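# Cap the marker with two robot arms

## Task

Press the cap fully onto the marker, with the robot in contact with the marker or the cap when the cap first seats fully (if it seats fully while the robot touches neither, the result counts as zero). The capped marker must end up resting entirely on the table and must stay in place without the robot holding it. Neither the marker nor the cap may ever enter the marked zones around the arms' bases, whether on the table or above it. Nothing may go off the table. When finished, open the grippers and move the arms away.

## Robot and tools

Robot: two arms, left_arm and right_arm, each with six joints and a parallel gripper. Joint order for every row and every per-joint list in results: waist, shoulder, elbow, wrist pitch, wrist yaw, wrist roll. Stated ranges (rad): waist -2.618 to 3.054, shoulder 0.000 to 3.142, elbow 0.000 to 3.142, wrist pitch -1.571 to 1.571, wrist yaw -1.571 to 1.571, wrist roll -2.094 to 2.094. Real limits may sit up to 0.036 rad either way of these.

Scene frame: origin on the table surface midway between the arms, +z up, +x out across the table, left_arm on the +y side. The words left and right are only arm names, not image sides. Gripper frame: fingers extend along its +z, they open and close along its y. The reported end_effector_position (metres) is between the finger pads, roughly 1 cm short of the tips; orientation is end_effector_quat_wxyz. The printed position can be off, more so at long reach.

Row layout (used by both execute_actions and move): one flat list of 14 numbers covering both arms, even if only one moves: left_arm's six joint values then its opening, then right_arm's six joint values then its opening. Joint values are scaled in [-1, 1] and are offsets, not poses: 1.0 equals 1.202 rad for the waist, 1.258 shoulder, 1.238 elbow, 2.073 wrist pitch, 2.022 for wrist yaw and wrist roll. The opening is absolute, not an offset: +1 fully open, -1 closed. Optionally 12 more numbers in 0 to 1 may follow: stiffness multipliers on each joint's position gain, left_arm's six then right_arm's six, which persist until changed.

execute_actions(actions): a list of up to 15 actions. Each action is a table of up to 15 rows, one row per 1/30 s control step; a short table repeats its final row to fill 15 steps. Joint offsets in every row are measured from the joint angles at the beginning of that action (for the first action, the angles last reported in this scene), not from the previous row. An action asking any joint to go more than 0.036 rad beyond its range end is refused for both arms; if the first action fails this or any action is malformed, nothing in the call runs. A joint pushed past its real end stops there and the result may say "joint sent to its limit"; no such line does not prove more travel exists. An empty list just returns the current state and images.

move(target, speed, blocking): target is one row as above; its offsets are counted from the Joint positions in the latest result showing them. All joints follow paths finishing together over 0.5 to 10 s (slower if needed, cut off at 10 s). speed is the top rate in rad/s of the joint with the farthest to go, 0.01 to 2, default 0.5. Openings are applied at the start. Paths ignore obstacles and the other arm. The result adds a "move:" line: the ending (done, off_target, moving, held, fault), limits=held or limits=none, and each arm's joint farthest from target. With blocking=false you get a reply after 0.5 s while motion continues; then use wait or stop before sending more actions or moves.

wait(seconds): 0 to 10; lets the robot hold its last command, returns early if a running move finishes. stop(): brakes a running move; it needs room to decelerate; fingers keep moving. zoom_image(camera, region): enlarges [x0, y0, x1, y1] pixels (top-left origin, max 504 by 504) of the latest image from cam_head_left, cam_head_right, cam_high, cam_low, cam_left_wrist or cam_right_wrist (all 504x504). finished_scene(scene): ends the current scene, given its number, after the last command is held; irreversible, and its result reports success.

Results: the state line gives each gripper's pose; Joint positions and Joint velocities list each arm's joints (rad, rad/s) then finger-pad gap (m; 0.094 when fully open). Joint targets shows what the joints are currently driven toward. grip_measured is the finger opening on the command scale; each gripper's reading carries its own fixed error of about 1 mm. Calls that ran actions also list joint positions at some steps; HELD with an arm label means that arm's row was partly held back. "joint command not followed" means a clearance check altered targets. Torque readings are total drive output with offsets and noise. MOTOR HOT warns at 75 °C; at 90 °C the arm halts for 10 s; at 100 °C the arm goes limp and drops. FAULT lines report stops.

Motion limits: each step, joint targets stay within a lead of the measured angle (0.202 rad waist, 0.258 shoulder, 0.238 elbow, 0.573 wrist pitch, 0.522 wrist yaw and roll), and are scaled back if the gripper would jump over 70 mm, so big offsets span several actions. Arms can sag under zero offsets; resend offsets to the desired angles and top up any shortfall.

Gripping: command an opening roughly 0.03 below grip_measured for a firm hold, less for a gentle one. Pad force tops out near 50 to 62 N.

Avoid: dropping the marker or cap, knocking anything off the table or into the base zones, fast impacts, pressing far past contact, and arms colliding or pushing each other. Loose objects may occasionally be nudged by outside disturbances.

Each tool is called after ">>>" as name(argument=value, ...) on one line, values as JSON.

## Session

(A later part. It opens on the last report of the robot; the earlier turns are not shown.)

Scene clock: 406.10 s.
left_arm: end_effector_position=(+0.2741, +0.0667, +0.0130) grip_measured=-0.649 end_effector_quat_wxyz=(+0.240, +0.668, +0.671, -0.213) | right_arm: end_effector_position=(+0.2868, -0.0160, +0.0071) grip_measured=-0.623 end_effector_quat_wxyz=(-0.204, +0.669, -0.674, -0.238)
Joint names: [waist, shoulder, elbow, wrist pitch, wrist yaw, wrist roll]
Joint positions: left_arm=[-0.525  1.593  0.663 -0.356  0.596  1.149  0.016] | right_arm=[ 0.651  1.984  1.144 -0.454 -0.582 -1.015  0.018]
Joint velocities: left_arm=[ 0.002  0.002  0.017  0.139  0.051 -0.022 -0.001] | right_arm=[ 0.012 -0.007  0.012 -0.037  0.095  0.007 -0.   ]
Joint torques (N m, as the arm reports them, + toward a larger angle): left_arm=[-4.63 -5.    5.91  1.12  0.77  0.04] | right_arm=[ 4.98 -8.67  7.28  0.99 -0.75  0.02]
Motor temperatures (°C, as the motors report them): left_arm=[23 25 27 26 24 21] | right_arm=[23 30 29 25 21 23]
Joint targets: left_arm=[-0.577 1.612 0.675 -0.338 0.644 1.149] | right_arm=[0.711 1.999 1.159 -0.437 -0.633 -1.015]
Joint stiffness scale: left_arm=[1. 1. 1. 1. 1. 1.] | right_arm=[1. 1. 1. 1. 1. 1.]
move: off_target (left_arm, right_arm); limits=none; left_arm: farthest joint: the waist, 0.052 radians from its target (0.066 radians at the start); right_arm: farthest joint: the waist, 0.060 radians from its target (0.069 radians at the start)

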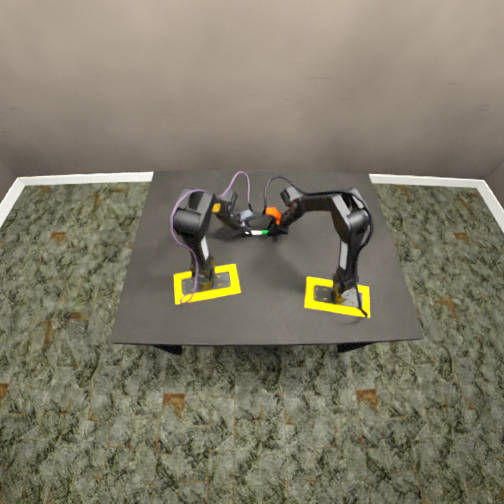

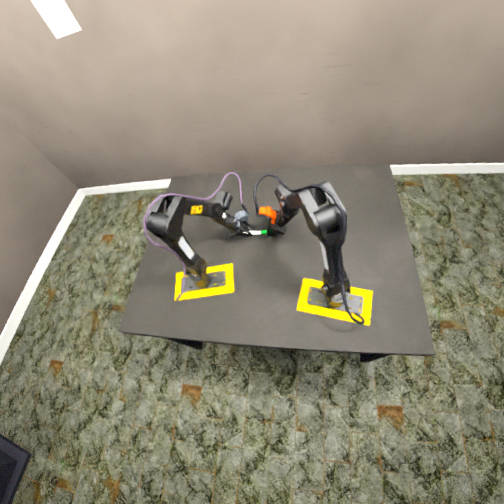

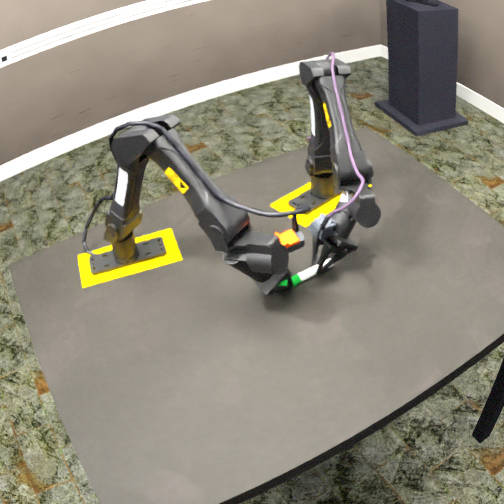

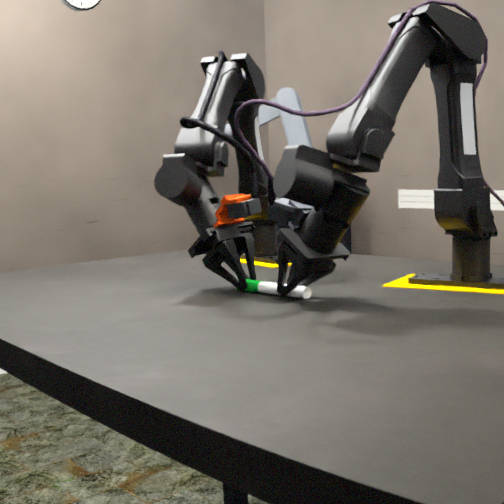

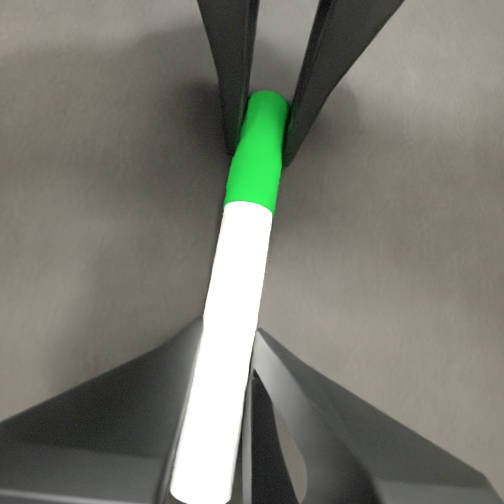

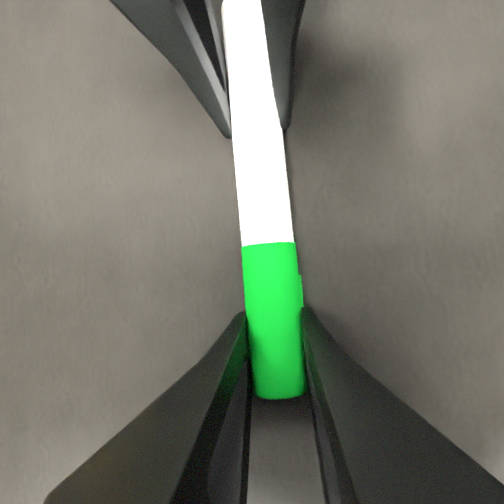

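Seated. Relax, release, retreat.

>>> execute_actions(actions=[[[0,0,0,0,0,0,-0.7,0,0,0,0,0,0,-0.67]],[[0,0,0,0,0,0,-0.2,0,0,0,0,0,0,-0.2]],[[0,0,0,0,0,0,0.1,0,0,0,0,0,0,0.1]]])

>>> move(target=[0.15,-0.05,0.2,-0.08,0,0,0.1, -0.15,-0.05,0.17,-0.08,0,0,0.1], speed=0.5)

Scene clock: 412.87 s.
left_arm: end_effector_position=(+0.2782, +0.0664, +0.0145) grip_measured=+0.098 end_effector_quat_wxyz=(+0.248, +0.668, +0.670, -0.208) | right_arm: end_effector_position=(+0.2859, -0.0151, +0.0087) grip_measured=+0.098 end_effector_quat_wxyz=(-0.206, +0.667, -0.673, -0.246)
Joint names: [waist, shoulder, elbow, wrist pitch, wrist yaw, wrist roll]
Joint positions: left_arm=[-0.521  1.591  0.663 -0.339  0.596  1.149  0.052] | right_arm=[ 0.648  1.984  1.144 -0.455 -0.6   -1.015  0.052]
Joint velocities: left_arm=[ 0.007 -0.002 -0.002  0.007 -0.037 -0.066  0.001] | right_arm=[-0.012 -0.002 -0.007 -0.095 -0.051 -0.051  0.001]
Joint torques (N m, as the arm reports them, + toward a larger angle): left_arm=[ 0.02 -6.84  5.07  0.93  0.32  0.04] | right_arm=[ -0.01 -10.18   6.2    0.81  -0.24   0.02]
Motor temperatures (°C, as the motors report them): left_arm=[24 25 26 26 24 21] | right_arm=[23 30 29 25 21 23]
Joint targets: left_arm=[-0.521 1.591 0.663 -0.347 0.596 1.149] | right_arm=[0.648 1.984 1.144 -0.455 -0.595 -1.015]
Joint stiffness scale: left_arm=[1. 1. 1. 1. 1. 1.] | right_arm=[1. 1. 1. 1. 1. 1.]
Step readings (joint positions; steps 1 to 15: 1st action; 16 to 30: 2nd action; 31 to 45: 3rd action):
0: left_arm=[-0.525 1.593 0.663 -0.356 0.596 1.149] | right_arm=[0.651 1.984 1.144 -0.454 -0.582 -1.015]
1: left_arm=[-0.522 1.591 0.663 -0.357 0.595 1.149] | right_arm=[0.648 1.984 1.144 -0.455 -0.581 -1.015]
2: left_arm=[-0.521 1.591 0.663 -0.357 0.595 1.149] | right_arm=[0.647 1.984 1.144 -0.455 -0.584 -1.015]
4: left_arm=[-0.521 1.591 0.663 -0.357 0.595 1.149] | right_arm=[0.647 1.984 1.144 -0.454 -0.585 -1.015]
8: left_arm=[-0.521 1.591 0.663 -0.357 0.595 1.149] | right_arm=[0.647 1.984 1.144 -0.454 -0.585 -1.015]
15: left_arm=[-0.521 1.591 0.663 -0.357 0.595 1.149] | right_arm=[0.647 1.984 1.144 -0.454 -0.585 -1.015]
16: left_arm=[-0.521 1.591 0.663 -0.355 0.596 1.149] | right_arm=[0.647 1.984 1.144 -0.454 -0.586 -1.015]
17: left_arm=[-0.521 1.591 0.663 -0.351 0.596 1.149] | right_arm=[0.647 1.984 1.144 -0.455 -0.592 -1.015]
19: left_arm=[-0.521 1.591 0.663 -0.348 0.596 1.149] | right_arm=[0.648 1.984 1.144 -0.455 -0.594 -1.015]
23: left_arm=[-0.521 1.591 0.663 -0.347 0.596 1.149] | right_arm=[0.648 1.984 1.144 -0.455 -0.594 -1.015]
30: left_arm=[-0.521 1.591 0.663 -0.347 0.596 1.149] | right_arm=[0.648 1.984 1.144 -0.455 -0.594 -1.015]
31: left_arm=[-0.521 1.591 0.663 -0.345 0.596 1.149] | right_arm=[0.648 1.984 1.144 -0.455 -0.596 -1.015]
32: left_arm=[-0.521 1.591 0.663 -0.342 0.596 1.149] | right_arm=[0.648 1.984 1.144 -0.455 -0.598 -1.015]
34: left_arm=[-0.521 1.591 0.663 -0.339 0.596 1.149] | right_arm=[0.648 1.984 1.144 -0.455 -0.600 -1.015]
38: left_arm=[-0.521 1.591 0.663 -0.339 0.596 1.149] | right_arm=[0.648 1.984 1.144 -0.455 -0.600 -1.015]
45: Joint positions above

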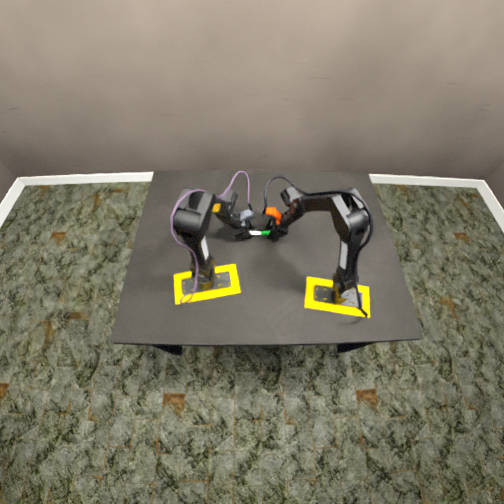

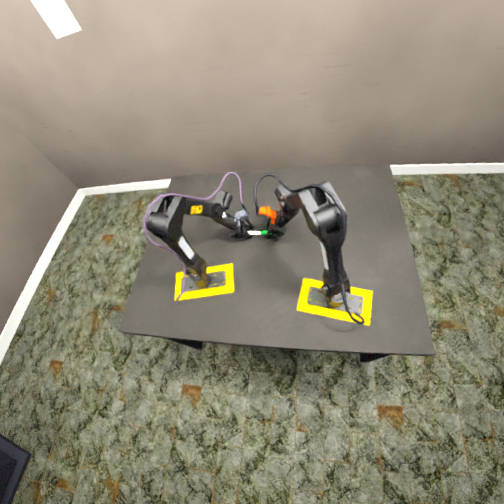

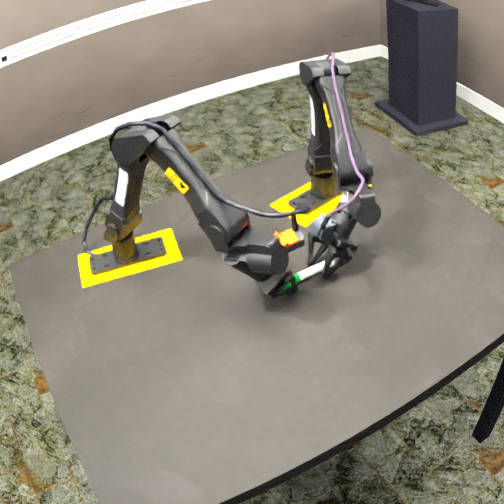

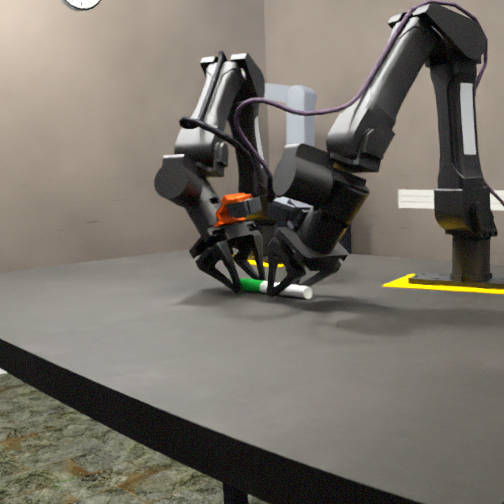

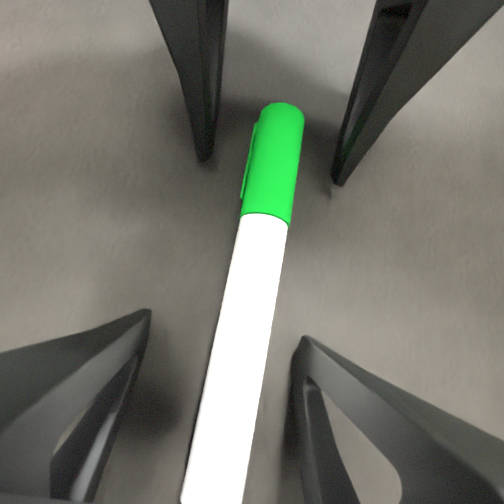

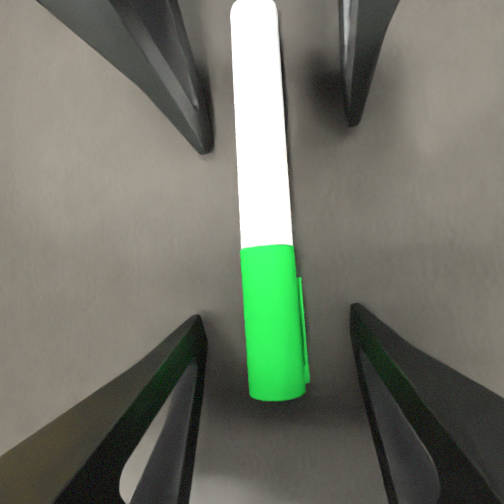

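Scene clock: 414.13 s.
left_arm: end_effector_position=(+0.3590, +0.1028, +0.0867) grip_measured=+0.099 end_effector_quat_wxyz=(+0.324, +0.616, +0.702, -0.149) | right_arm: end_effector_position=(+0.3592, -0.0661, +0.0665) grip_measured=+0.098 end_effector_quat_wxyz=(-0.256, +0.609, -0.721, -0.208)
Joint names: [waist, shoulder, elbow, wrist pitch, wrist yaw, wrist roll]
Joint positions: left_arm=[-0.346  1.539  0.893 -0.476  0.595  1.149  0.052] | right_arm=[ 0.47   1.945  1.331 -0.611 -0.589 -1.015  0.052]
Joint velocities: left_arm=[-0.002 -0.022  0.012  0.081 -0.037 -0.007  0.   ] | right_arm=[-0.012 -0.017 -0.027  0.007 -0.066  0.022 -0.   ]
Joint torques (N m, as the arm reports them, + toward a larger angle): left_arm=[ 0.51 -8.54  7.26  0.94  0.32  0.05] | right_arm=[ -0.09 -12.95   8.51   0.85  -0.37   0.02]
Motor temperatures (°C, as the motors report them): left_arm=[24 25 27 26 24 21] | right_arm=[23 31 29 25 21 23]
Joint targets: left_arm=[-0.341 1.528 0.910 -0.505 0.596 1.149] | right_arm=[0.467 1.921 1.354 -0.621 -0.600 -1.015]
Joint stiffness scale: left_arm=[1. 1. 1. 1. 1. 1.] | right_arm=[1. 1. 1. 1. 1. 1.]
move: off_target (left_arm, right_arm); limits=none; left_arm: farthest joint: the wrist pitch, 0.029 radians from its target (0.166 radians at the start); right_arm: farthest joint: the shoulder, 0.024 radians from its target (0.063 radians at the start)

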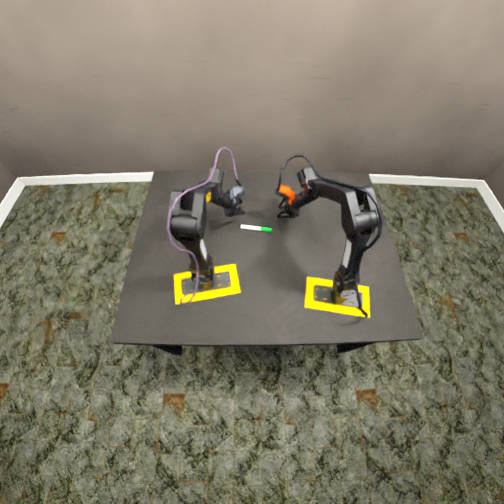

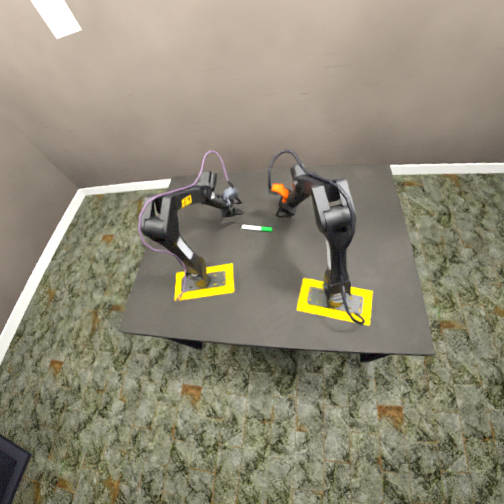

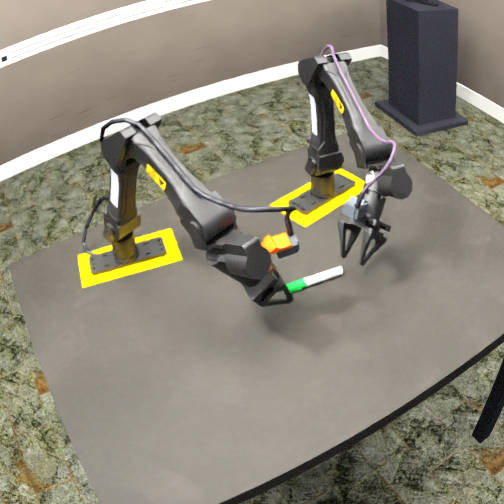

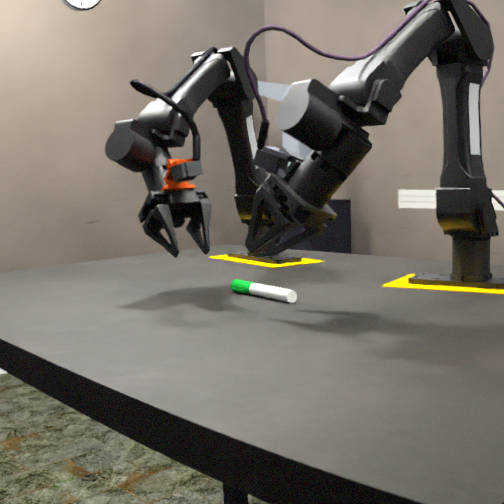

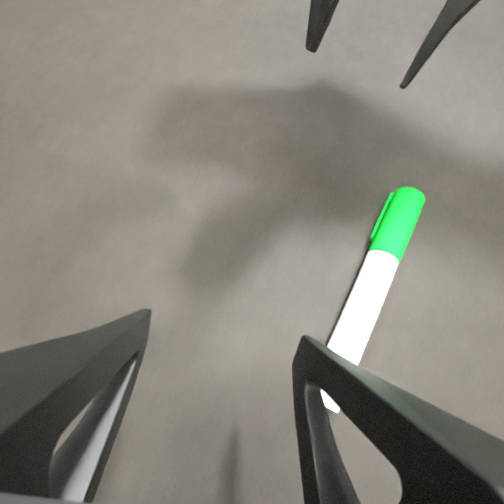

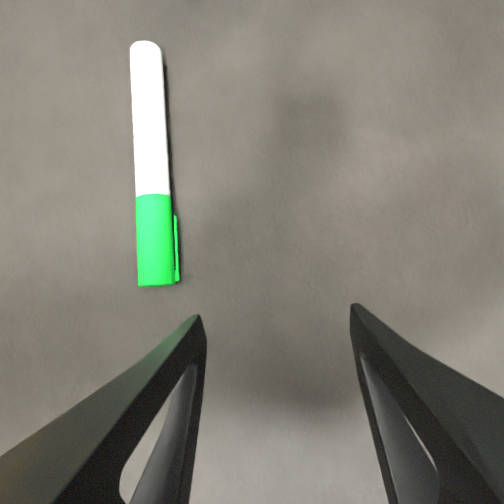

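Nudged slightly but capped.

>>> finished_scene(scene=1)

The scene is finished: the task was done.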